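# Tip croutons from pan to plate, return pan

## Task

Transfer all croutons out of the frying pan and onto the dinner plate (dropping them onto it is fine). After that, put the pan back so it rests flat and centred on the hot plate. Both the hot plate and the dinner plate must finish lying flat on the table. Anything that stays in place only because the robot is holding it does not count. At the end, open the hands and move the arms away.

## Robot and tools

Robot: two arms, left_arm and right_arm, mounted on opposite sides of a table; left_arm's base sits on the +y side. The names do not match image sides. Each arm ends in an identical five-finger right hand, so hand axes and numbers mean the same on both.

Scene frame: origin on the table surface halfway between the arm bases, z = 0 is the tabletop, +z up. Result state lines give each hand point's position (metres) and orientation (quaternion wxyz) plus velocities (m/s, rad/s) in this frame; printed positions can be a bit off at long reach.

Hand point: a spot 0.05 m in front of the palm, where index pad and thumb tip meet when pinching. Its axes: +z along the extended fingers (fingertips 0.06-0.07 m beyond it), +y out of the palm, +x across the palm toward the little finger. The hand spans about 0.08 m on the little-finger side; on the thumb side 0.02 m if the thumb is turned in front, up to 0.09 m otherwise. A wrist bracket on the little-finger side sits 0.03 m past the point along +y and 0.11 m across, and can collide.

The 28-number row (used by both motion tools): one flat list covering both arms. First left_arm: dx, dy, dz, rx, ry, rz, then left hand: little, ring, middle, index, thumb_bend, thumb_turn, force_limit, speed. Then the same 14 for right_arm. Every value lies in [-1, 1]; include all 28 even if one arm is idle.
- dx..rz are offsets, not poses: the target is displaced from the hand point's pose in the most recent result that reported it (or, before any such result, and for later calls in the same reply, from where the arm is when the action begins), expressed in the hand point's own axes. 1.0 = 0.6 m of travel or 180 degrees; rx, ry, rz form a single rotation vector. All zeros means go back to that reference pose, not stay put.
- Finger values are absolute targets: +1 straight/open, -1 curled shut. thumb_bend +1 straight, -1 fully bent. thumb_turn +1 beside the palm, -1 across in front of it. A pinch is roughly index -0.22, thumb_bend -0.75, thumb_turn -0.57. Wrapping the whole hand (thumb turned fully in front, best done before approaching) grips objects 0.035-0.08 m wide.
- force_limit maps -1..+1 to about 0..10 N at a fingertip (0..15 N for the thumb motors) and only limits closing. speed maps -1..+1 to near zero..full (full travel 0.6 s); use -0.9 or slower for gentle grips. No hand value means "unchanged": to keep a hand as is, resend its last eight numbers, or at first its hand_measured six plus hand_force_limit and hand_speed.

Tools:
- execute_actions {"actions": [...], "pictures": bool}: the list holds at most one item. Empty list = just read the state. {"rows": [[28 numbers], ...], "steps": n} runs up to 15 control steps of 1/30 s (default 15); each row lasts one step, the final row repeats; each row is measured from the same reference pose. {"steps": n} with no rows waits up to 300 steps counted from the previous result, reply time included.
- move {"target": [28 numbers], "speed": m/s, "stop_force": N}: drives each hand point in a straight line toward its offset target; paths finish together, lasting 0.5-10 s. speed 0.002-0.5, default 0.25 (turning capped at twice that in rad/s). Optional stop_force 9-40 N, shared by both arms: an arm stops when its wrist sensor feels that much extra push opposite its motion, then backs off 2 steps and holds. Use it only with slow, non-rotating moves, not before 0.2 s into the scene, and omit it when lifting off something. Result adds a "move:" line: done, off_target, moving, held, fault or contact per arm, and limits such as paced (pose clipped) or held (steps blocked, possible sudden speed-up).
- wait {"seconds": 0-10}: runs time with no new command.
- zoom_image {"camera", "region": [x0, y0, x1, y1]}: enlarges a pixel box (max 504x504) of cam_high, cam_low, cam_left_wrist or cam_right_wrist.
- show_instructions: shows reference images.
- finished_scene {"scene": n}: ends and grades the scene; irreversible.

Motion details: each step the commanded pose is clipped to 100 mm and 16 degrees from the measured pose; arms lag about 0.17 s; position wins over orientation when both cannot be met. Elbows never fully straighten.

Result lines: hand_measured, hand_stopped_by (moving, target, force, stalled, fault), hand_load_n (load near 0 means the grip is lost), Wrist force/torque in end-effector axes (noisy, offset up to 4 N, saturating near 50 N), joint torques, a "Hand target" line, "pose unreachable" and HELD marks when the clearance check altered a command.

Avoid: knocking anything off the table; dropping or slamming the pan; pressing stiffly into firm surfaces (a small overshoot can fault). A joint torque over its limit (133 N m for the big joints, 24.9 N m for wrists, load weight included) or any 150 N outside force stops that arm for 10 s. Never let the arms collide or push on each other. Holding loads heats motors; a MOTOR HOT warning appears from 70 °C and brakes engage at 85 °C. Loose objects may occasionally get nudged by outside disturbances.

Each tool is called as a command line: name --argument value for each argument, lists and objects as JSON in quotes; but a table of rows of numbers goes row by row, as --pt "numbers of a row", without its own name.

Reference images:

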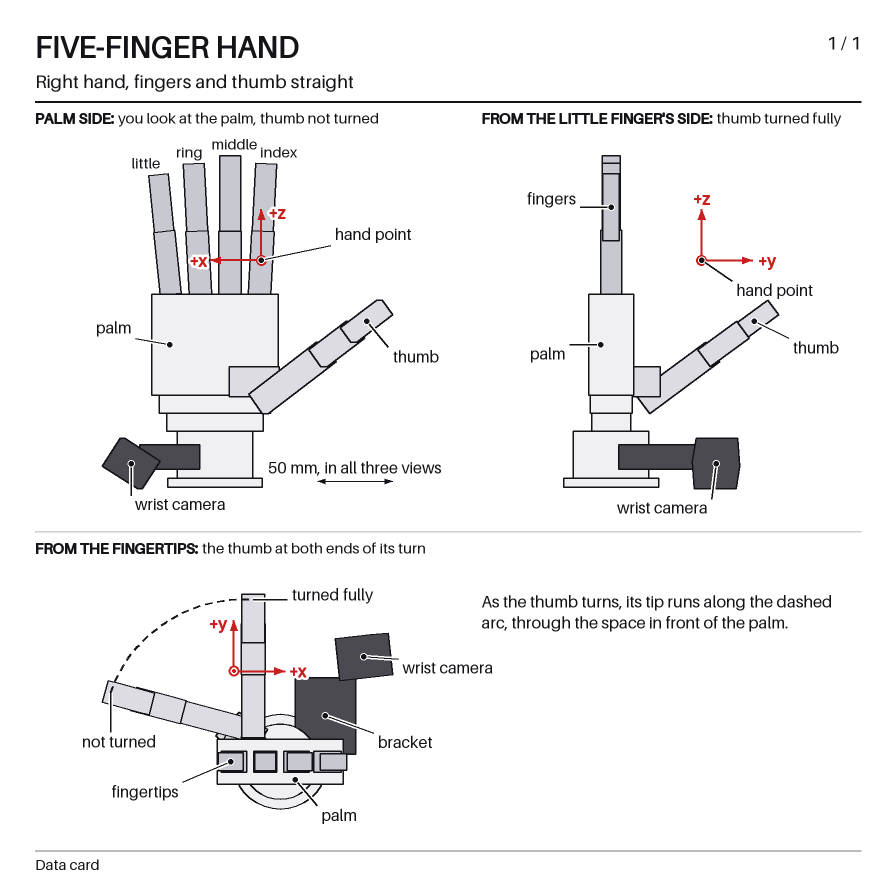

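## Session

execute_actions --actions '[]'

Scene clock: 0.00 s of 6600.00 s.
left_arm: end_effector_position=(+0.2895, +0.5061, +0.4720) hand_measured=(+1.000, +1.000, +1.000, +1.000, +1.000, +1.000) hand_load_n=(+0.0, +0.0, +0.0, +0.0, +0.0, +0.0) hand_stopped_by=(target, target, target, target, target, target) hand_force_limit=0.00 hand_speed=-0.80 end_effector_quat_wxyz=(-0.004, +0.360, +0.933, -0.017) end_effector_velocity=(-0.000, +0.000, +0.000) end_effector_angular_velocity=(-0.001, +0.000, +0.002) | right_arm: end_effector_position=(+0.1235, -0.2707, +0.4874) hand_measured=(+1.000, +1.000, +1.000, +1.000, +1.000, +1.000) hand_load_n=(+0.0, +0.0, +0.0, +0.0, +0.0, +0.0) hand_stopped_by=(target, target, target, target, target, target) hand_force_limit=0.00 hand_speed=-0.80 end_effector_quat_wxyz=(+0.010, -0.330, +0.944, +0.008) end_effector_velocity=(-0.000, -0.000, -0.000) end_effector_angular_velocity=(-0.001, -0.000, +0.000)
Joint positions: left_arm=[ 0.531 -1.719  1.347  1.928  1.601 -1.886] | right_arm=[-1.181 -1.731  1.321  1.961  1.555 -1.91 ]
Joint velocities: left_arm=[ 0.001 -0.001 -0.     0.     0.001 -0.   ] | right_arm=[-0.    -0.     0.    -0.     0.001 -0.   ]
Joint torques (N m, as the arm reports them, + toward a larger angle): no reading
Wrist force (N, on the end effector, along its own x y z axes, offset not removed): no reading
Wrist torque (N m, same axes, about the end effector's origin, offset not removed): no reading
Hand target (left_arm): +0.290, +0.506, +0.472; -0.004, +0.360, +0.933, -0.017
Hand target (right_arm): +0.123, -0.271, +0.487; +0.010, -0.330, +0.944, +0.008

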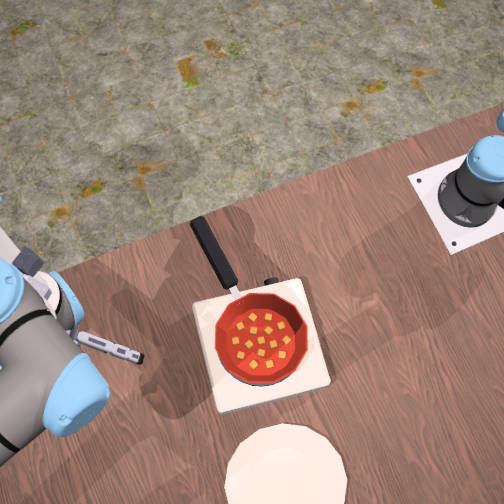

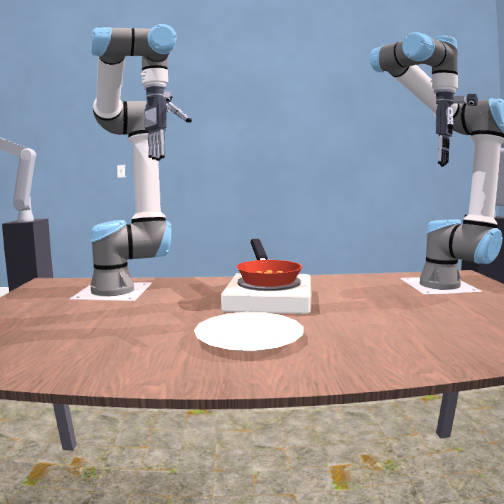

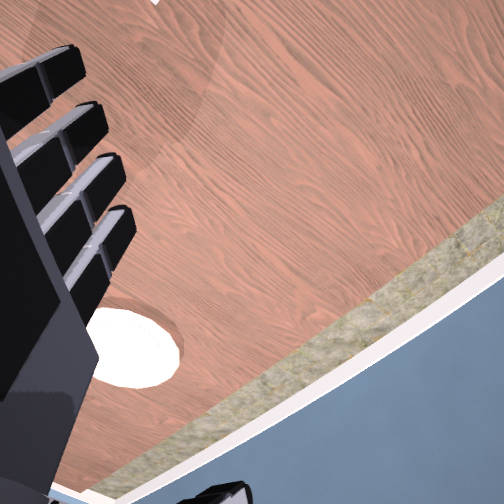

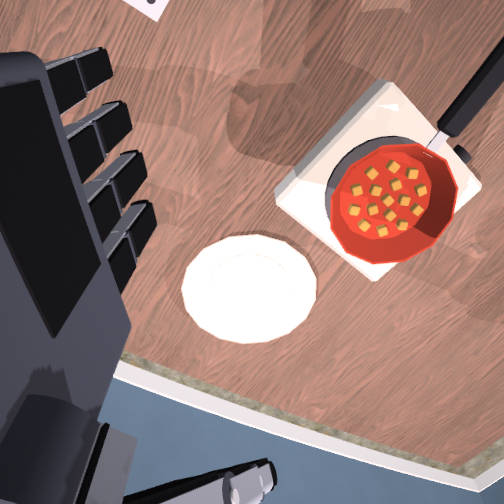

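zoom_image --camera "cam_low" --region '[180, 220, 360, 360]'

zoom_image --camera "cam_high" --region '[160, 190, 400, 504]'

Region (180, 220, 360, 360) of cam_low's 504x504 image, scaled by 2.800, with more detail than that image has.

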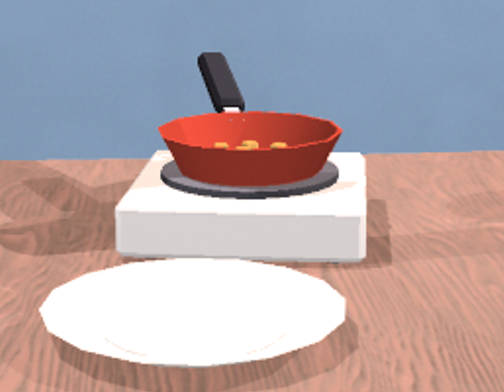

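Region (160, 190, 400, 504) of cam_high's 504x504 image, scaled by 1.605, with more detail than that image has; it fills the left 385 columns of this view, and the rest is white.

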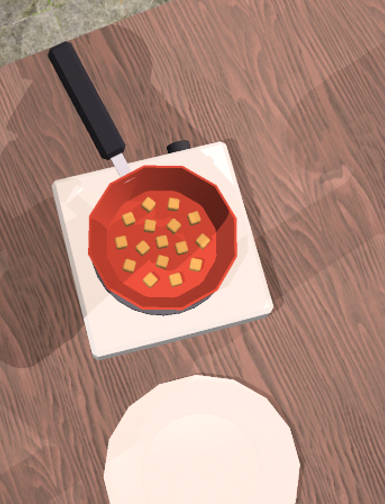

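move --target '[0.023,-0.471,0,0,0,-0.262,1,1,1,1,1,-1,0,1, 0.287,-0.092,0,0,0,0,1,1,1,1,1,1,0,-0.8]' --speed 0.4

move --target '[0,0,0.2,0.5,0,0,1,1,1,1,1,-1,0,1, 0,0,0,0,0,0,1,1,1,1,1,1,0,-0.8]' --speed 0.4

Scene clock: 86.83 s of 6600.00 s.
left_arm: end_effector_position=(+0.0896, +0.3065, +0.4812) hand_measured=(+1.000, +1.000, +1.000, +1.000, +1.000, -1.000) hand_load_n=(+0.0, +0.0, +0.0, +0.0, +0.0, +0.0) hand_stopped_by=(target, target, target, target, target, target) hand_force_limit=0.00 hand_speed=1.00 end_effector_quat_wxyz=(+0.010, +0.043, -0.999, +0.013) end_effector_velocity=(+0.000, -0.001, -0.000) end_effector_angular_velocity=(+0.000, -0.001, +0.003) | right_arm: end_effector_position=(+0.0239, -0.4194, +0.4827) hand_measured=(+1.000, +1.000, +1.000, +1.000, +1.000, +1.000) hand_load_n=(+0.0, +0.0, +0.0, +0.0, +0.0, +0.0) hand_stopped_by=(target, target, target, target, target, target) hand_force_limit=0.00 hand_speed=-0.80 end_effector_quat_wxyz=(-0.106, -0.349, +0.927, -0.087) end_effector_velocity=(-0.000, +0.000, -0.000) end_effector_angular_velocity=(-0.000, -0.001, -0.000)
Joint positions: left_arm=[-0.221 -1.416  1.012  1.944  1.583 -3.461] | right_arm=[-2.105 -2.12   1.544  2.128  1.845 -2.885]
Joint velocities: left_arm=[ 0.     0.001 -0.    -0.    -0.001 -0.003] | right_arm=[-0.001 -0.001  0.     0.    -0.001 -0.   ]
Joint torques (N m, as the arm reports them, + toward a larger angle): left_arm=[ -8.2  -15.42 -22.48   4.07  -1.83  -1.97] | right_arm=[10.4  -1.33 -7.39  3.15 -2.03  1.51]
Wrist force (N, on the end effector, along its own x y z axes, offset not removed): left_arm=[-0.3 -0.9 -1.9] | right_arm=[-4.5 -2.5 -3.4]
Wrist torque (N m, same axes, about the end effector's origin, offset not removed): left_arm=[-0.06 0.13 -0.05] | right_arm=[-0.09 0.81 -0.35]
Hand target (left_arm): +0.090, +0.306, +0.481; -0.010, -0.043, +0.999, -0.013
Hand target (right_arm): +0.024, -0.419, +0.483; -0.106, -0.349, +0.927, -0.087
Off the commanded pose (left_arm): 0.001 m, 0 deg.
Off the commanded pose (right_arm): 0.002 m, 17 deg; orientation clipped at the last step of the last action.
After step 90, 81.77 s passed at rest.
move: held (right_arm); limits=paced,held; held on 3 of 62 steps (right_arm), including the last (right_arm)
pose unreachable (right arm): on one or more control steps of this call this arm could not follow its commanded pose, so it was not sent that pose on those steps. On the call's last step it was still not sent that pose. It may still have moved: this result reports where it is.
cause: the commanded pose would bring two parts of the arm too close to each other (joints 4 (wrist 1) to 6 (wrist 3) lie between them).
camera_calibration (this result's frames):
cam_left_wrist: T_world_to_cam=[[-0.0146902, 0.999131, -0.0390056, -0.286999], [0.851948, 0.0329279, 0.52259, -0.335754], [0.52342, -0.0255538, -0.851691, 0.497295], [0, 0, 0, 1]] pos_world=[0.0215345, 0.310513, 0.587809]
cam_right_wrist: T_world_to_cam=[[-0.551222, 0.825381, -0.122065, 0.42642], [0.788928, 0.563217, 0.245721, 0.102171], [0.271562, 0.0391467, -0.961624, 0.603137], [0, 0, 0, 1]] pos_world=[-0.0093431, -0.433114, 0.606937]

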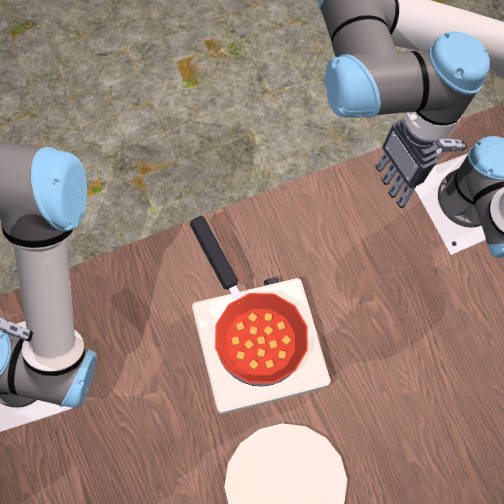

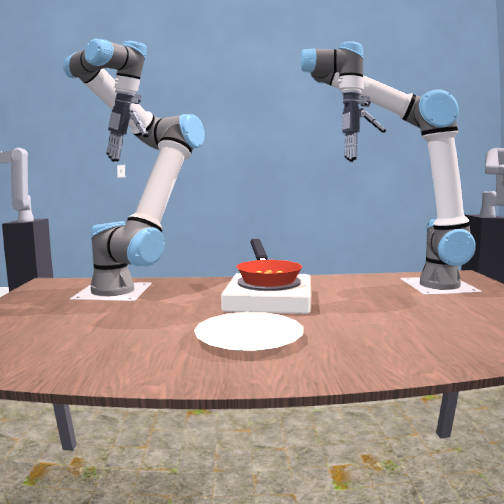

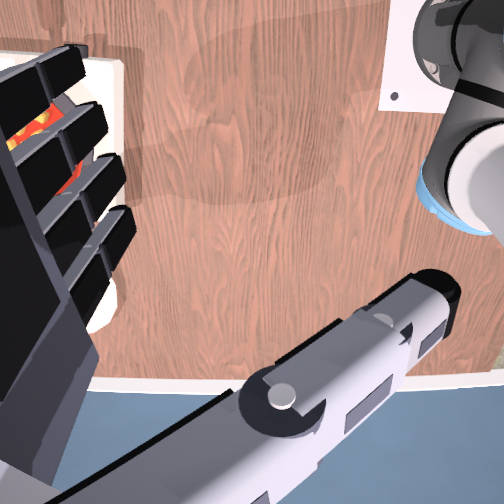

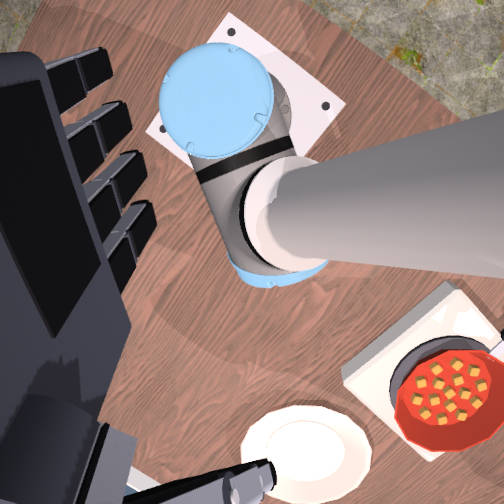

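Scene clock: 91.23 s of 6600.00 s.
left_arm: end_effector_position=(+0.0888, +0.3025, +0.3612) hand_measured=(+1.000, +1.000, +1.000, +1.000, +1.000, -1.000) hand_load_n=(+0.0, +0.0, +0.0, +0.0, +0.0, +0.0) hand_stopped_by=(target, target, target, target, target, target) hand_force_limit=0.00 hand_speed=1.00 end_effector_quat_wxyz=(-0.143, +0.059, +0.709, -0.687) end_effector_velocity=(+0.001, +0.000, -0.000) end_effector_angular_velocity=(-0.030, -0.007, -0.002) | right_arm: end_effector_position=(+0.0239, -0.4193, +0.4827) hand_measured=(+1.000, +1.000, +1.000, +1.000, +1.000, +1.000) hand_load_n=(+0.0, +0.0, +0.0, +0.0, +0.0, +0.0) hand_stopped_by=(target, target, target, target, target, target) hand_force_limit=0.00 hand_speed=-0.80 end_effector_quat_wxyz=(-0.106, -0.349, +0.927, -0.087) end_effector_velocity=(-0.000, +0.000, +0.000) end_effector_angular_velocity=(-0.000, -0.001, +0.000)
Joint positions: left_arm=[-0.396 -2.601  2.218  0.397  1.452 -3.265] | right_arm=[-2.105 -2.12   1.544  2.128  1.845 -2.884]
Joint velocities: left_arm=[ 0.044 -0.006  0.02  -0.041  0.046  0.019] | right_arm=[-0.    -0.    -0.001  0.    -0.    -0.   ]
Joint torques (N m, as the arm reports them, + toward a larger angle): left_arm=[  7.55   8.55 -10.88  -3.78   1.74   2.04] | right_arm=[  7.61   1.53 -11.23   2.46  -1.46   1.34]
Wrist force (N, on the end effector, along its own x y z axes, offset not removed): left_arm=[0.4 -0.2 -2.5] | right_arm=[-0.7 2.9 -2.3]
Wrist torque (N m, same axes, about the end effector's origin, offset not removed): left_arm=[-0.01 0.12 0.06] | right_arm=[0.45 0.18 0.07]
Hand target (left_arm): +0.089, +0.302, +0.361; -0.143, +0.060, +0.708, -0.689
Hand target (right_arm): +0.024, -0.419, +0.483; -0.106, -0.349, +0.927, -0.087
Off the commanded pose (left_arm): 0.002 m, 22 deg; orientation clipped at the last step of the last action.
Off the commanded pose (right_arm): 0.000 m, 0 deg.
move: off_target (left_arm); limits=paced
camera_calibration (this result's frames):
cam_left_wrist: T_world_to_cam=[[-0.0467328, 0.0156393, -0.998785, 0.359342], [0.959671, 0.278185, -0.0405468, -0.152679], [0.277213, -0.9604, -0.028009, 0.402537], [0, 0, 0, 1]] pos_world=[0.0517264, 0.42345, 0.363989]
cam_right_wrist: T_world_to_cam=[[-0.551187, 0.825396, -0.122122, 0.426441], [0.788934, 0.563198, 0.245747, 0.102151], [0.271618, 0.0391063, -0.96161, 0.603111], [0, 0, 0, 1]] pos_world=[-0.00935693, -0.4331, 0.606932]

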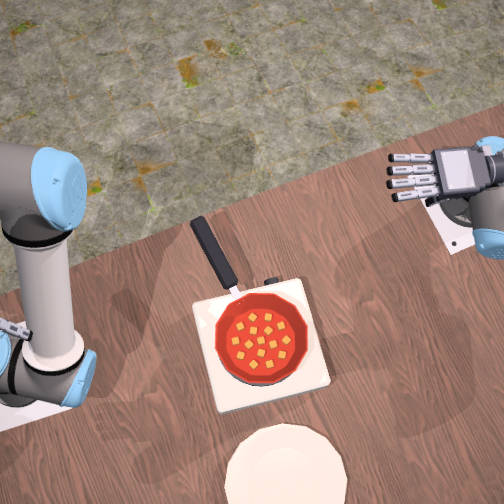

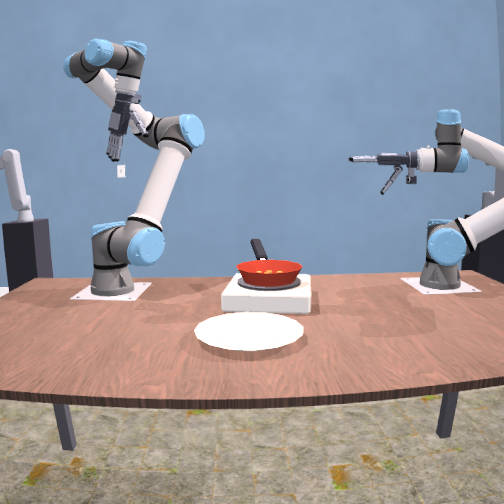

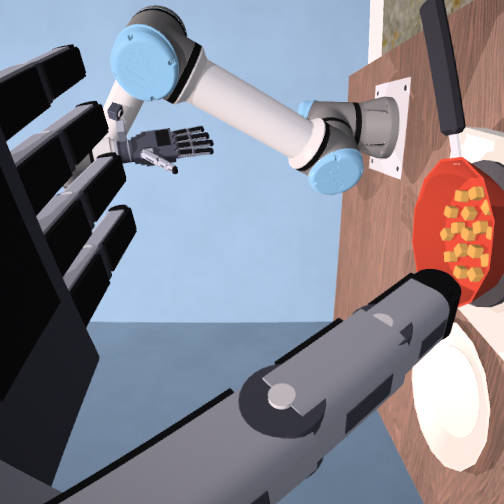

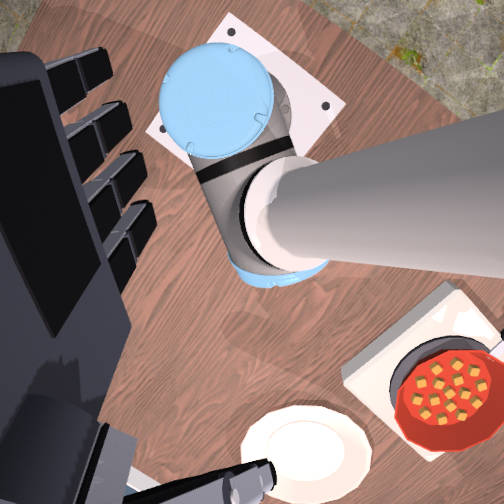

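move --target '[0.026,0.264,0.649,0.025,-0.118,-0.032,1,1,1,1,1,-1,0,1, 0,0,0,0,0,0,1,1,1,1,1,1,0,-0.8]' --speed 0.4

Scene clock: 100.83 s of 6600.00 s.
left_arm: end_effector_position=(-0.0545, -0.0593, +0.2006) hand_measured=(+1.000, +1.000, +1.000, +1.000, +1.000, -1.000) hand_load_n=(+0.0, +0.0, +0.0, +0.0, +0.0, +0.0) hand_stopped_by=(target, target, target, target, target, target) hand_force_limit=0.00 hand_speed=1.00 end_effector_quat_wxyz=(+0.047, +0.109, -0.698, +0.706) end_effector_velocity=(-0.000, -0.003, -0.000) end_effector_angular_velocity=(-0.000, +0.000, +0.002) | right_arm: end_effector_position=(+0.0239, -0.4193, +0.4827) hand_measured=(+1.000, +1.000, +1.000, +1.000, +1.000, +1.000) hand_load_n=(+0.0, +0.0, +0.0, +0.0, +0.0, +0.0) hand_stopped_by=(target, target, target, target, target, target) hand_force_limit=0.00 hand_speed=-0.80 end_effector_quat_wxyz=(-0.106, -0.349, +0.927, -0.087) end_effector_velocity=(-0.000, +0.000, -0.000) end_effector_angular_velocity=(-0.000, -0.002, -0.001)
Joint positions: left_arm=[-0.565 -1.393  1.974 -0.582  0.905 -3.362] | right_arm=[-2.105 -2.12   1.544  2.128  1.845 -2.884]
Joint velocities: left_arm=[ 0.002  0.007 -0.007  0.001  0.001 -0.   ] | right_arm=[-0.    -0.001 -0.    -0.    -0.001  0.001]
Joint torques (N m, as the arm reports them, + toward a larger angle): left_arm=[  7.56 -17.46 -24.16   0.27   1.47  -1.81] | right_arm=[  4.     4.37 -10.4    2.44  -1.53   1.41]
Wrist force (N, on the end effector, along its own x y z axes, offset not removed): left_arm=[0.8 -1.3 -2.2] | right_arm=[1.3 -2.0 -2.4]
Wrist torque (N m, same axes, about the end effector's origin, offset not removed): left_arm=[-0.19 0.07 0.03] | right_arm=[-0.13 0.01 0.10]
Hand target (left_arm): -0.055, -0.060, +0.200; -0.047, -0.109, +0.698, -0.706
Hand target (right_arm): +0.024, -0.419, +0.483; -0.106, -0.349, +0.927, -0.087
Off the commanded pose (left_arm): 0.001 m, 0 deg.
Off the commanded pose (right_arm): 0.000 m, 0 deg.
After step 90, 4.47 s passed at rest.
move: done; limits=paced
camera_calibration (this result's frames):
cam_left_wrist: T_world_to_cam=[[-0.146152, -0.0261614, -0.988916, 0.187973], [0.780195, 0.611562, -0.131483, 0.107201], [0.608224, -0.790764, -0.0689698, 0.126645], [0, 0, 0, 1]] pos_world=[-0.133194, 0.0395039, 0.208719]
cam_right_wrist: T_world_to_cam=[[-0.551187, 0.825396, -0.122122, 0.426441], [0.788934, 0.563198, 0.245747, 0.102151], [0.271618, 0.0391061, -0.96161, 0.603111], [0, 0, 0, 1]] pos_world=[-0.00935697, -0.4331, 0.606932]

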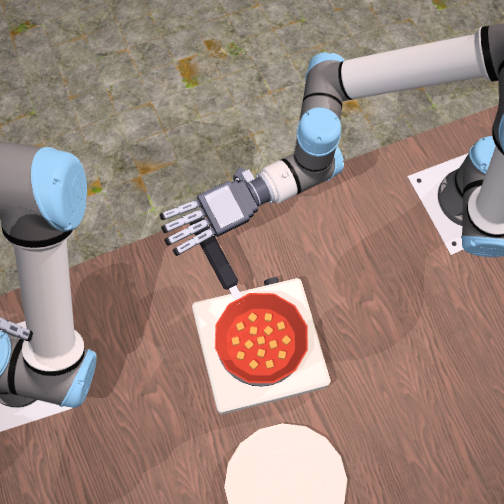

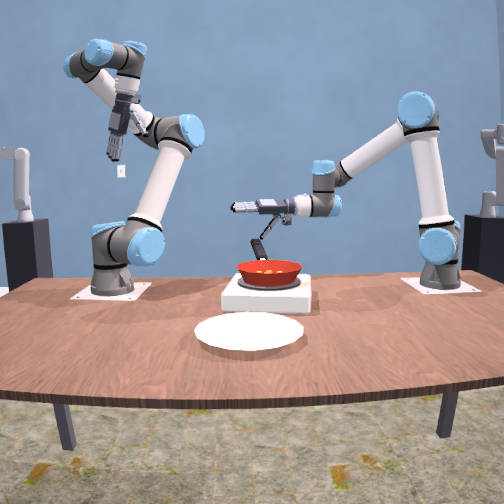

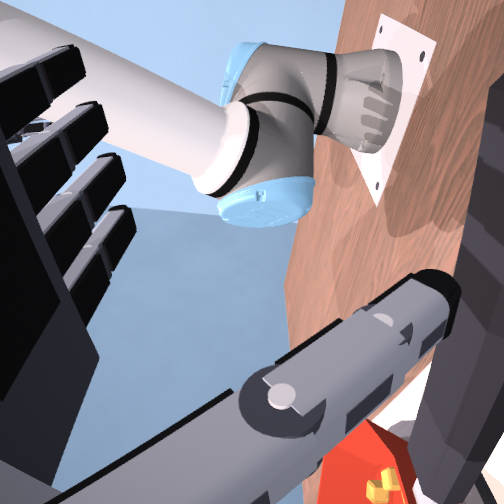

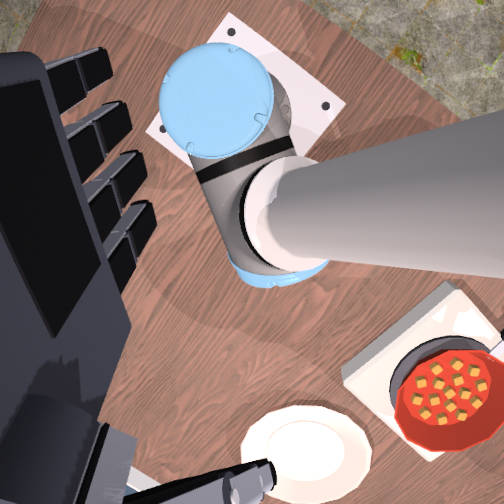

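move --target '[0,0,-0.117,0,0,0,1,1,1,1,-0.2,-1,0,1, 0,0,0,0,0,0,1,1,1,1,1,1,0,-0.8]' --speed 0.3

move --target '[0,0.17,0,0,0,0,1,1,1,1,-0.2,-1,0,1, 0,0,0,0,0,0,1,1,1,1,1,1,0,-0.8]' --speed 0.2

Scene clock: 112.60 s of 6600.00 s.
left_arm: end_effector_position=(-0.0608, +0.0103, +0.2004) hand_measured=(+1.000, +1.000, +1.000, +1.000, -0.200, -1.000) hand_load_n=(+0.0, +0.0, +0.0, +0.0, +0.0, +0.0) hand_stopped_by=(target, target, target, target, target, target) hand_force_limit=0.00 hand_speed=1.00 end_effector_quat_wxyz=(+0.047, +0.109, -0.698, +0.706) end_effector_velocity=(-0.001, +0.003, -0.000) end_effector_angular_velocity=(+0.000, -0.003, -0.001) | right_arm: end_effector_position=(+0.0239, -0.4193, +0.4827) hand_measured=(+1.000, +1.000, +1.000, +1.000, +1.000, +1.000) hand_load_n=(+0.0, +0.0, +0.0, +0.0, +0.0, +0.0) hand_stopped_by=(target, target, target, target, target, target) hand_force_limit=0.00 hand_speed=-0.80 end_effector_quat_wxyz=(-0.106, -0.349, +0.927, -0.087) end_effector_velocity=(+0.000, -0.000, -0.000) end_effector_angular_velocity=(+0.001, +0.000, -0.000)
Joint positions: left_arm=[-0.692 -1.546  2.147 -0.603  0.778 -3.362] | right_arm=[-2.105 -2.12   1.544  2.128  1.845 -2.884]
Joint velocities: left_arm=[-0.008 -0.005  0.005 -0.001 -0.008  0.003] | right_arm=[-0.001  0.001  0.    -0.    -0.001 -0.   ]
Joint torques (N m, as the arm reports them, + toward a larger angle): left_arm=[ -6.73 -25.24  -9.55  -3.29  -2.04   1.86] | right_arm=[  4.23   4.3  -10.89   2.91  -1.33   1.49]
Wrist force (N, on the end effector, along its own x y z axes, offset not removed): left_arm=[1.6 -0.9 -1.8] | right_arm=[0.5 -1.1 0.1]
Wrist torque (N m, same axes, about the end effector's origin, offset not removed): left_arm=[-0.14 -0.11 0.09] | right_arm=[-0.24 -0.06 0.11]
Hand target (left_arm): -0.061, +0.011, +0.200; -0.047, -0.109, +0.698, -0.706
Hand target (right_arm): +0.024, -0.419, +0.483; -0.106, -0.349, +0.927, -0.087
Off the commanded pose (left_arm): 0.000 m, 0 deg.
Off the commanded pose (right_arm): 0.000 m, 0 deg.
After step 90, 7.70 s passed at rest.
move: done
camera_calibration (this result's frames):
cam_left_wrist: T_world_to_cam=[[-0.146196, -0.0260646, -0.988912, 0.188729], [0.780219, 0.611535, -0.131462, 0.0695506], [0.608181, -0.790788, -0.0690679, 0.18554], [0, 0, 0, 1]] pos_world=[-0.139515, 0.109109, 0.208595]
cam_right_wrist: T_world_to_cam=[[-0.551187, 0.825396, -0.122122, 0.426441], [0.788934, 0.563198, 0.245747, 0.102151], [0.271618, 0.0391062, -0.96161, 0.603111], [0, 0, 0, 1]] pos_world=[-0.00935694, -0.4331, 0.606932]

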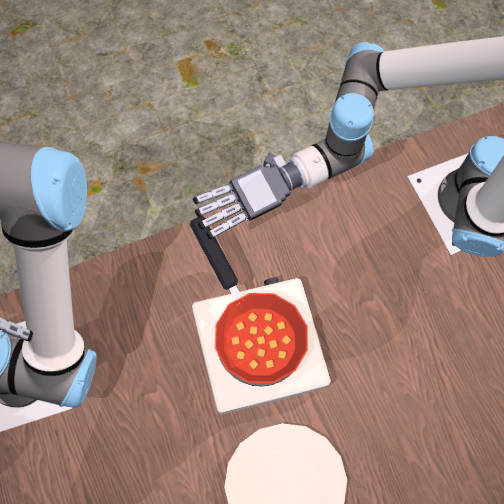

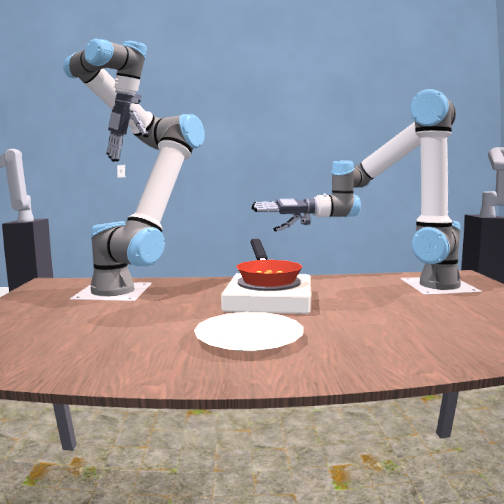

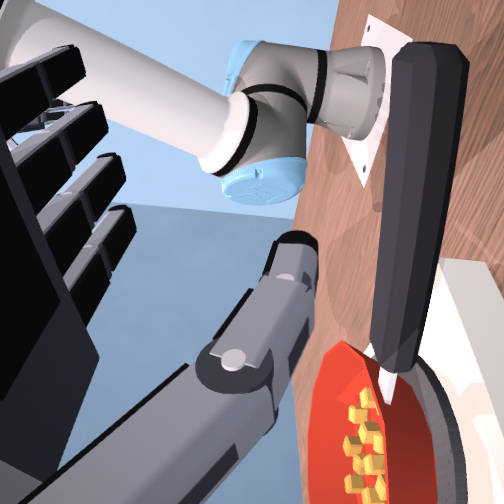

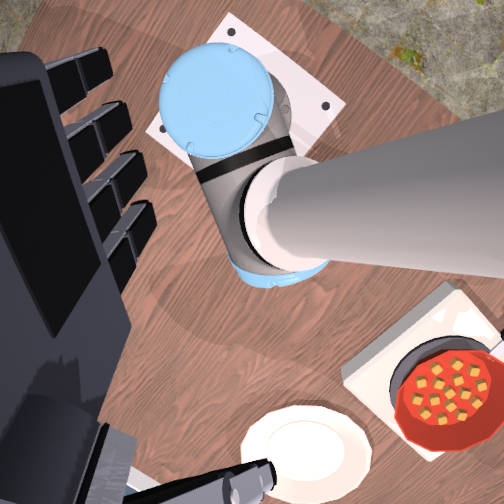

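Scene clock: 113.77 s of 6600.00 s.
left_arm: end_effector_position=(-0.0830, +0.0082, +0.1011) hand_measured=(+1.000, +1.000, +1.000, +1.000, -0.200, -1.000) hand_load_n=(+0.0, +0.0, +0.0, +0.0, +0.0, +0.0) hand_stopped_by=(target, target, target, target, target, target) hand_force_limit=0.00 hand_speed=1.00 end_effector_quat_wxyz=(+0.047, +0.109, -0.698, +0.706) end_effector_velocity=(-0.001, -0.001, -0.001) end_effector_angular_velocity=(-0.005, +0.003, +0.000) | right_arm: end_effector_position=(+0.0239, -0.4193, +0.4827) hand_measured=(+1.000, +1.000, +1.000, +1.000, +1.000, +1.000) hand_load_n=(+0.0, +0.0, +0.0, +0.0, +0.0, +0.0) hand_stopped_by=(target, target, target, target, target, target) hand_force_limit=0.00 hand_speed=-0.80 end_effector_quat_wxyz=(-0.106, -0.349, +0.927, -0.087) end_effector_velocity=(-0.000, +0.000, -0.000) end_effector_angular_velocity=(+0.000, -0.001, +0.001)
Joint positions: left_arm=[-0.737 -1.327  2.234 -0.908  0.734 -3.362] | right_arm=[-2.105 -2.12   1.544  2.128  1.845 -2.884]
Joint velocities: left_arm=[ 0.     0.007  0.    -0.014  0.     0.001] | right_arm=[-0.    -0.001  0.    -0.    -0.001 -0.001]
Joint torques (N m, as the arm reports them, + toward a larger angle): left_arm=[ -8.24 -14.98  -6.32  -3.34  -1.88   1.73] | right_arm=[  4.69   4.21 -10.84   2.82  -1.5    1.58]
Wrist force (N, on the end effector, along its own x y z axes, offset not removed): left_arm=[0.8 -1.6 -1.6] | right_arm=[-0.2 1.4 -0.6]
Wrist torque (N m, same axes, about the end effector's origin, offset not removed): left_arm=[-0.22 0.01 0.02] | right_arm=[0.22 0.13 0.21]
Hand target (left_arm): -0.083, +0.008, +0.101; -0.047, -0.109, +0.698, -0.706
Hand target (right_arm): +0.024, -0.419, +0.483; -0.106, -0.349, +0.927, -0.087
Off the commanded pose (left_arm): 0.000 m, 0 deg.
Off the commanded pose (right_arm): 0.000 m, 0 deg.
move: done
camera_calibration (this result's frames):
cam_left_wrist: T_world_to_cam=[[-0.146262, -0.0257382, -0.988911, 0.087198], [0.780225, 0.61156, -0.131314, 0.075048], [0.608158, -0.790779, -0.0693666, 0.190535], [0, 0, 0, 1]] pos_world=[-0.161676, 0.107019, 0.109303]
cam_right_wrist: T_world_to_cam=[[-0.551187, 0.825396, -0.122123, 0.426442], [0.788934, 0.563198, 0.245747, 0.102151], [0.271618, 0.0391061, -0.96161, 0.603111], [0, 0, 0, 1]] pos_world=[-0.00935697, -0.4331, 0.606932]

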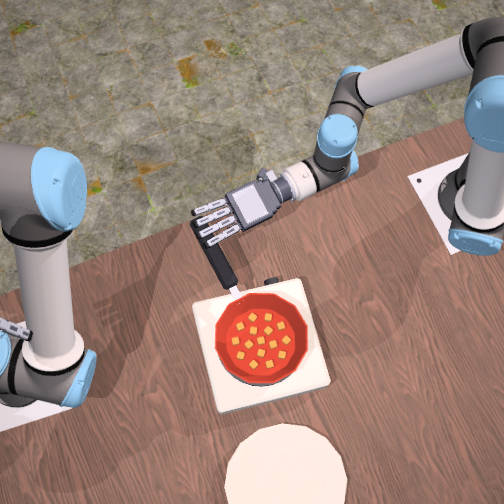

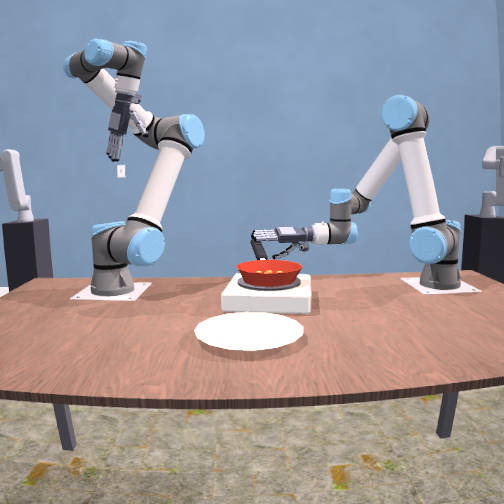

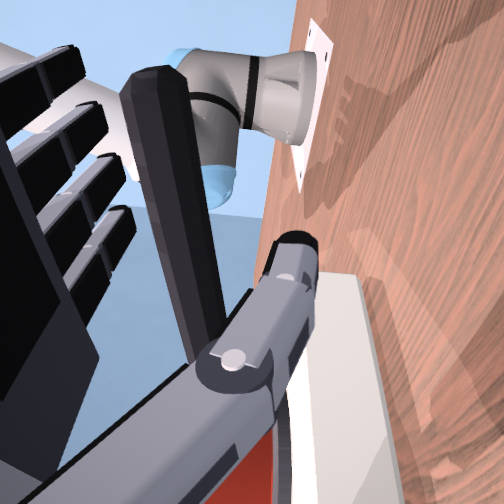

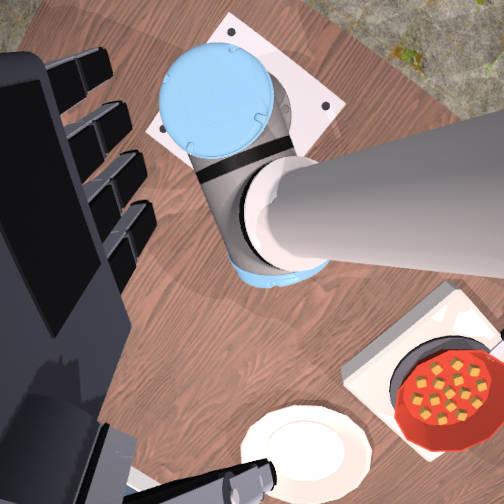

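move --target '[-0.05,0,0.1,0,0,0,1,1,1,1,-0.2,-1,0,1, 0,0,0,0,0,0,1,1,1,1,1,1,0,-0.8]' --speed 0.08

Scene clock: 123.50 s of 6600.00 s.
left_arm: end_effector_position=(-0.0485, -0.0486, +0.0947) hand_measured=(+1.000, +1.000, +1.000, +1.000, -0.200, -1.000) hand_load_n=(+0.0, +0.0, +0.0, +0.0, +0.0, +0.0) hand_stopped_by=(target, target, target, target, target, target) hand_force_limit=0.00 hand_speed=1.00 end_effector_quat_wxyz=(+0.047, +0.109, -0.698, +0.706) end_effector_velocity=(+0.001, -0.002, -0.001) end_effector_angular_velocity=(+0.001, -0.000, -0.002) | right_arm: end_effector_position=(+0.0239, -0.4193, +0.4827) hand_measured=(+1.000, +1.000, +1.000, +1.000, +1.000, +1.000) hand_load_n=(+0.0, +0.0, +0.0, +0.0, +0.0, +0.0) hand_stopped_by=(target, target, target, target, target, target) hand_force_limit=0.00 hand_speed=-0.80 end_effector_quat_wxyz=(-0.106, -0.349, +0.927, -0.087) end_effector_velocity=(+0.000, +0.000, +0.000) end_effector_angular_velocity=(+0.001, -0.001, +0.000)
Joint positions: left_arm=[-0.567 -1.23   2.114 -0.885  0.903 -3.362] | right_arm=[-2.105 -2.12   1.544  2.128  1.845 -2.884]
Joint velocities: left_arm=[ 0.005  0.005 -0.005  0.002  0.007 -0.001] | right_arm=[-0.001  0.    -0.001  0.    -0.001 -0.001]
Joint torques (N m, as the arm reports them, + toward a larger angle): left_arm=[  7.33 -19.66 -21.01   0.31   1.79  -2.11] | right_arm=[  2.35   3.54 -12.33   2.58  -1.55   1.55]
Wrist force (N, on the end effector, along its own x y z axes, offset not removed): left_arm=[1.0 -0.4 -1.6] | right_arm=[0.3 -1.6 -5.6]
Wrist torque (N m, same axes, about the end effector's origin, offset not removed): left_arm=[-0.02 -0.01 0.12] | right_arm=[0.04 0.36 0.05]
Hand target (left_arm): -0.048, -0.049, +0.095; -0.047, -0.109, +0.698, -0.706
Hand target (right_arm): +0.024, -0.419, +0.483; -0.106, -0.349, +0.927, -0.087
Off the commanded pose (left_arm): 0.000 m, 0 deg.
Off the commanded pose (right_arm): 0.000 m, 0 deg.
After step 90, 5.37 s passed at rest.
move: done
camera_calibration (this result's frames):
cam_left_wrist: T_world_to_cam=[[-0.146211, -0.0258153, -0.988917, 0.0844065], [0.780202, 0.611589, -0.131318, 0.082061], [0.6082, -0.790755, -0.0692797, 0.124137], [0, 0, 0, 1]] pos_world=[-0.127183, 0.0501532, 0.102847]
cam_right_wrist: T_world_to_cam=[[-0.551187, 0.825396, -0.122122, 0.426442], [0.788934, 0.563198, 0.245747, 0.102151], [0.271618, 0.0391062, -0.96161, 0.603111], [0, 0, 0, 1]] pos_world=[-0.00935692, -0.4331, 0.606932]

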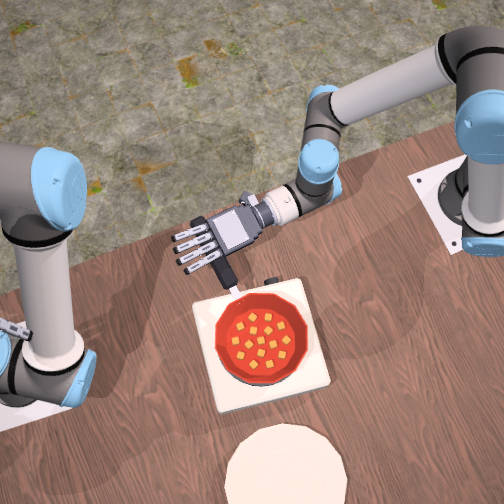

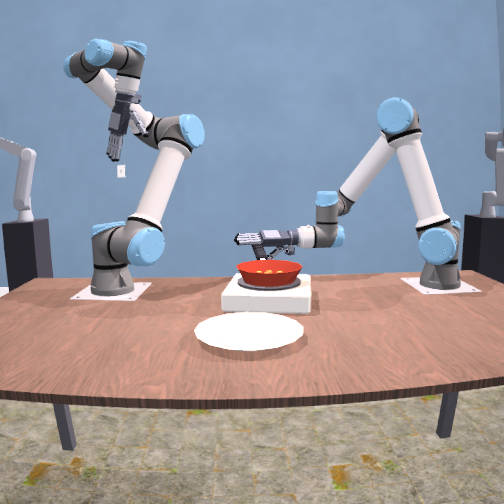

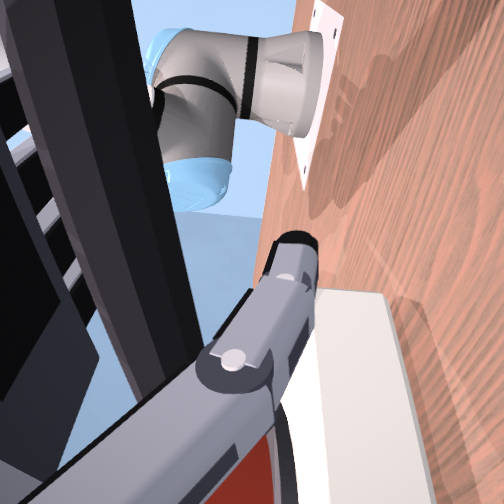

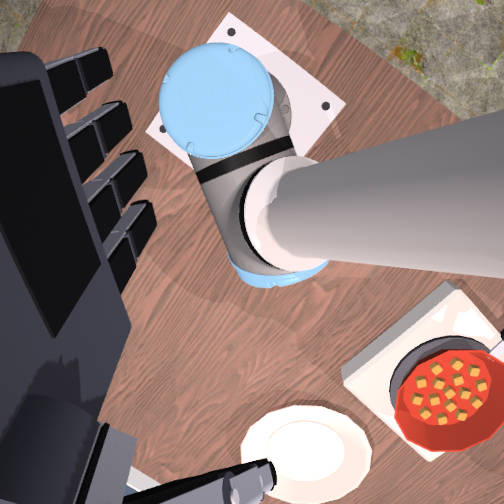

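move --target '[0,0,0.008,0,0,0,-1,-1,-1,-1,-0.2,-1,1,-0.5, 0,0,0,0,0,0,1,1,1,1,1,1,0,-0.8]' --speed 0.05

move --target '[0,0,0,0,0,0,-1,-1,-1,-1,-1,-1,1,-0.5, 0,0,0,0,0,0,1,1,1,1,1,1,0,-0.8]'

Scene clock: 130.07 s of 6600.00 s.
left_arm: end_effector_position=(-0.0480, -0.0534, +0.0947) hand_measured=(-1.000, -1.000, -0.326, -0.716, -0.196, -1.000) hand_load_n=(+0.0, +0.0, +5.0, +9.5, +7.0, -0.5) hand_stopped_by=(target, target, force, force, target, target) hand_force_limit=1.00 hand_speed=-0.50 end_effector_quat_wxyz=(+0.047, +0.109, -0.698, +0.706) end_effector_velocity=(-0.000, -0.000, +0.000) end_effector_angular_velocity=(-0.000, +0.000, -0.000) | right_arm: end_effector_position=(+0.0239, -0.4193, +0.4827) hand_measured=(+1.000, +1.000, +1.000, +1.000, +1.000, +1.000) hand_load_n=(+0.0, +0.0, +0.0, +0.0, +0.0, +0.0) hand_stopped_by=(target, target, target, target, target, target) hand_force_limit=0.00 hand_speed=-0.80 end_effector_quat_wxyz=(-0.106, -0.349, +0.927, -0.087) end_effector_velocity=(-0.000, -0.000, -0.000) end_effector_angular_velocity=(-0.001, -0.001, -0.000)
Joint positions: left_arm=[-0.56  -1.222  2.101 -0.881  0.91  -3.362] | right_arm=[-2.105 -2.12   1.544  2.128  1.845 -2.884]
Joint velocities: left_arm=[-0.001 -0.    -0.    -0.    -0.     0.   ] | right_arm=[ 0.    -0.001  0.    -0.001  0.001  0.   ]
Joint torques (N m, as the arm reports them, + toward a larger angle): left_arm=[  5.94 -23.2  -11.79  -0.72   1.44   1.82] | right_arm=[  5.4    4.78 -11.05   2.68  -1.31   1.54]
Wrist force (N, on the end effector, along its own x y z axes, offset not removed): left_arm=[0.5 -1.6 -1.5] | right_arm=[-0.9 -2.9 -0.5]
Wrist torque (N m, same axes, about the end effector's origin, offset not removed): left_arm=[-0.27 0.05 0.02] | right_arm=[-0.51 -0.03 -0.18]
Hand target (left_arm): -0.048, -0.053, +0.095; -0.047, -0.109, +0.698, -0.706
Hand target (right_arm): +0.024, -0.419, +0.483; -0.106, -0.349, +0.927, -0.087
Off the commanded pose (left_arm): 0.000 m, 0 deg.
Off the commanded pose (right_arm): 0.000 m, 0 deg.
After step 90, 0.90 s passed at rest.
move: done
camera_calibration (this result's frames):
cam_left_wrist: T_world_to_cam=[[-0.146204, -0.025813, -0.988918, 0.0843532], [0.7802, 0.611592, -0.131311, 0.0846457], [0.608204, -0.790752, -0.0692782, 0.120086], [0, 0, 0, 1]] pos_world=[-0.126745, 0.0453674, 0.102853]
cam_right_wrist: T_world_to_cam=[[-0.551187, 0.825396, -0.122122, 0.426442], [0.788934, 0.563198, 0.245747, 0.102151], [0.271618, 0.039106, -0.96161, 0.603111], [0, 0, 0, 1]] pos_world=[-0.00935695, -0.4331, 0.606932]

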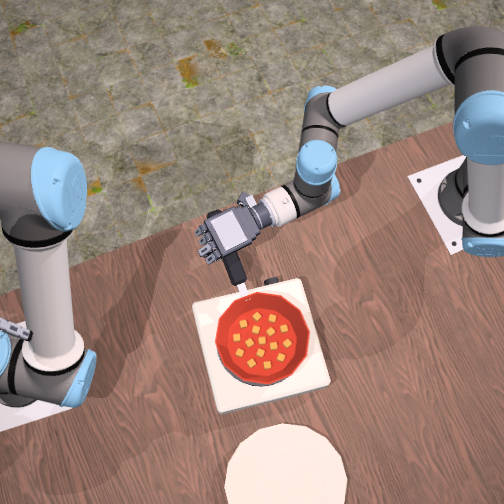

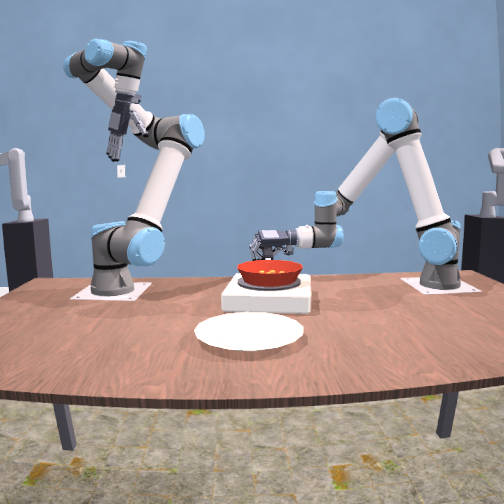

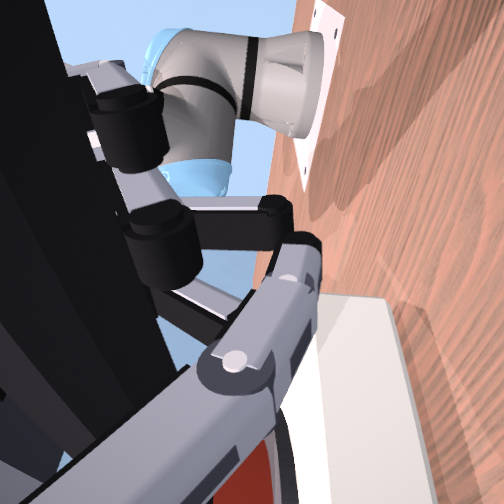

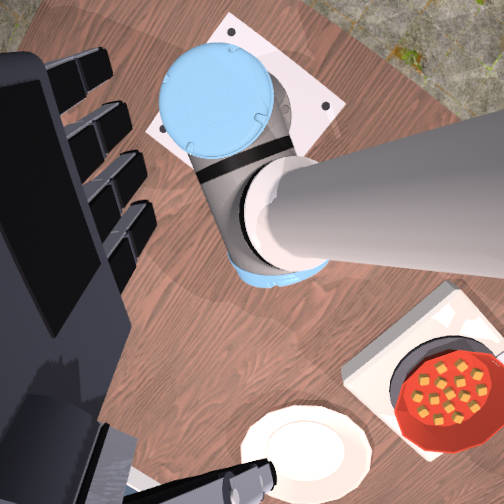

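Scene clock: 130.57 s of 6600.00 s.
left_arm: end_effector_position=(-0.0480, -0.0534, +0.0947) hand_measured=(-1.000, -1.000, -0.326, -0.716, -0.246, -1.000) hand_load_n=(+0.0, +0.0, +6.0, +9.5, +14.5, +0.0) hand_stopped_by=(target, target, force, force, force, target) hand_force_limit=1.00 hand_speed=-0.50 end_effector_quat_wxyz=(+0.047, +0.109, -0.698, +0.706) end_effector_velocity=(-0.001, -0.000, +0.000) end_effector_angular_velocity=(-0.000, +0.000, -0.003) | right_arm: end_effector_position=(+0.0239, -0.4193, +0.4827) hand_measured=(+1.000, +1.000, +1.000, +1.000, +1.000, +1.000) hand_load_n=(+0.0, +0.0, +0.0, +0.0, +0.0, +0.0) hand_stopped_by=(target, target, target, target, target, target) hand_force_limit=0.00 hand_speed=-0.80 end_effector_quat_wxyz=(-0.106, -0.349, +0.927, -0.087) end_effector_velocity=(-0.000, -0.000, +0.000) end_effector_angular_velocity=(-0.001, +0.001, -0.001)
Joint positions: left_arm=[-0.56  -1.222  2.101 -0.881  0.91  -3.362] | right_arm=[-2.105 -2.12   1.544  2.128  1.845 -2.884]
Joint velocities: left_arm=[-0.002  0.    -0.     0.     0.001  0.   ] | right_arm=[0.001 0.    0.    0.    0.001 0.001]
Joint torques (N m, as the arm reports them, + toward a larger angle): left_arm=[  6.24 -23.09 -11.05  -0.88   1.39   1.79] | right_arm=[  3.73   3.59 -11.37   2.65  -1.42   1.49]
Wrist force (N, on the end effector, along its own x y z axes, offset not removed): left_arm=[0.3 0.2 -1.7] | right_arm=[-1.7 1.4 -0.8]
Wrist torque (N m, same axes, about the end effector's origin, offset not removed): left_arm=[-0.01 0.08 0.01] | right_arm=[0.22 0.40 0.05]
Hand target (left_arm): -0.048, -0.053, +0.095; -0.047, -0.109, +0.698, -0.706
Hand target (right_arm): +0.024, -0.419, +0.483; -0.106, -0.349, +0.927, -0.087
Off the commanded pose (left_arm): 0.000 m, 0 deg.
Off the commanded pose (right_arm): 0.000 m, 0 deg.
move: done
camera_calibration (this result's frames):
cam_left_wrist: T_world_to_cam=[[-0.146204, -0.0258131, -0.988918, 0.0843533], [0.7802, 0.611592, -0.131311, 0.0846457], [0.608204, -0.790752, -0.0692781, 0.120086], [0, 0, 0, 1]] pos_world=[-0.126745, 0.0453674, 0.102853]
cam_right_wrist: T_world_to_cam=[[-0.551187, 0.825396, -0.122123, 0.426442], [0.788934, 0.563198, 0.245747, 0.102151], [0.271618, 0.0391059, -0.96161, 0.603111], [0, 0, 0, 1]] pos_world=[-0.00935694, -0.4331, 0.606932]

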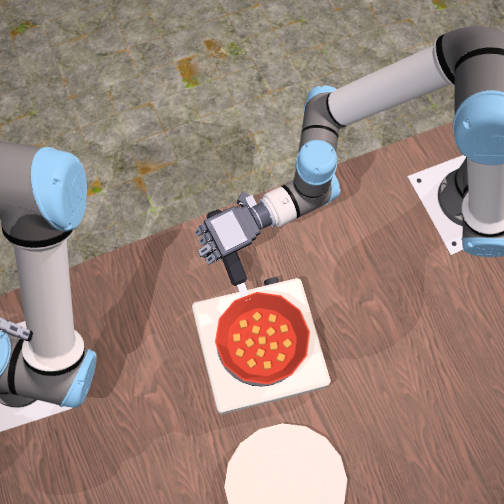

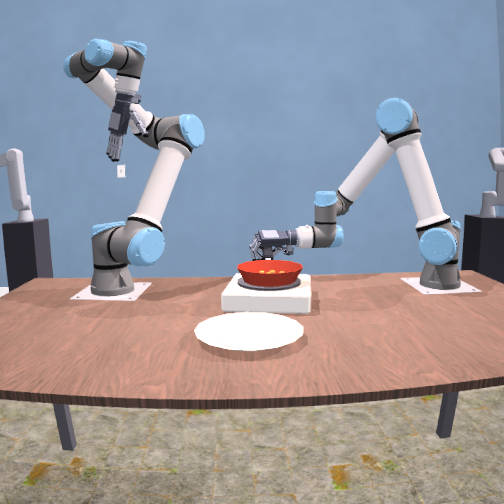

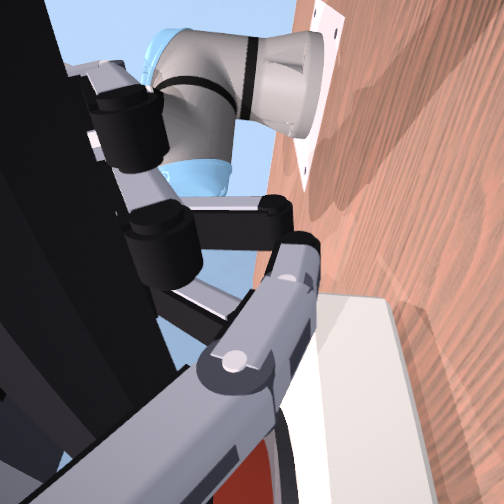

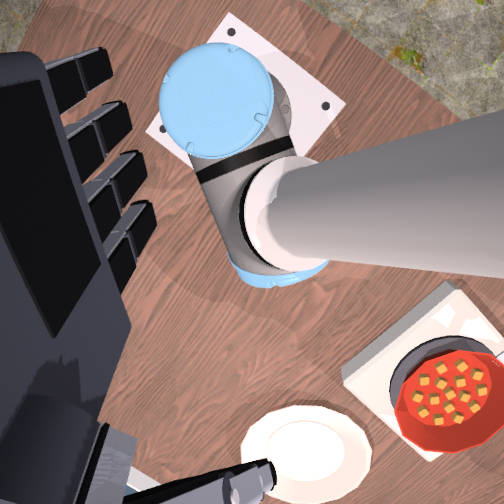

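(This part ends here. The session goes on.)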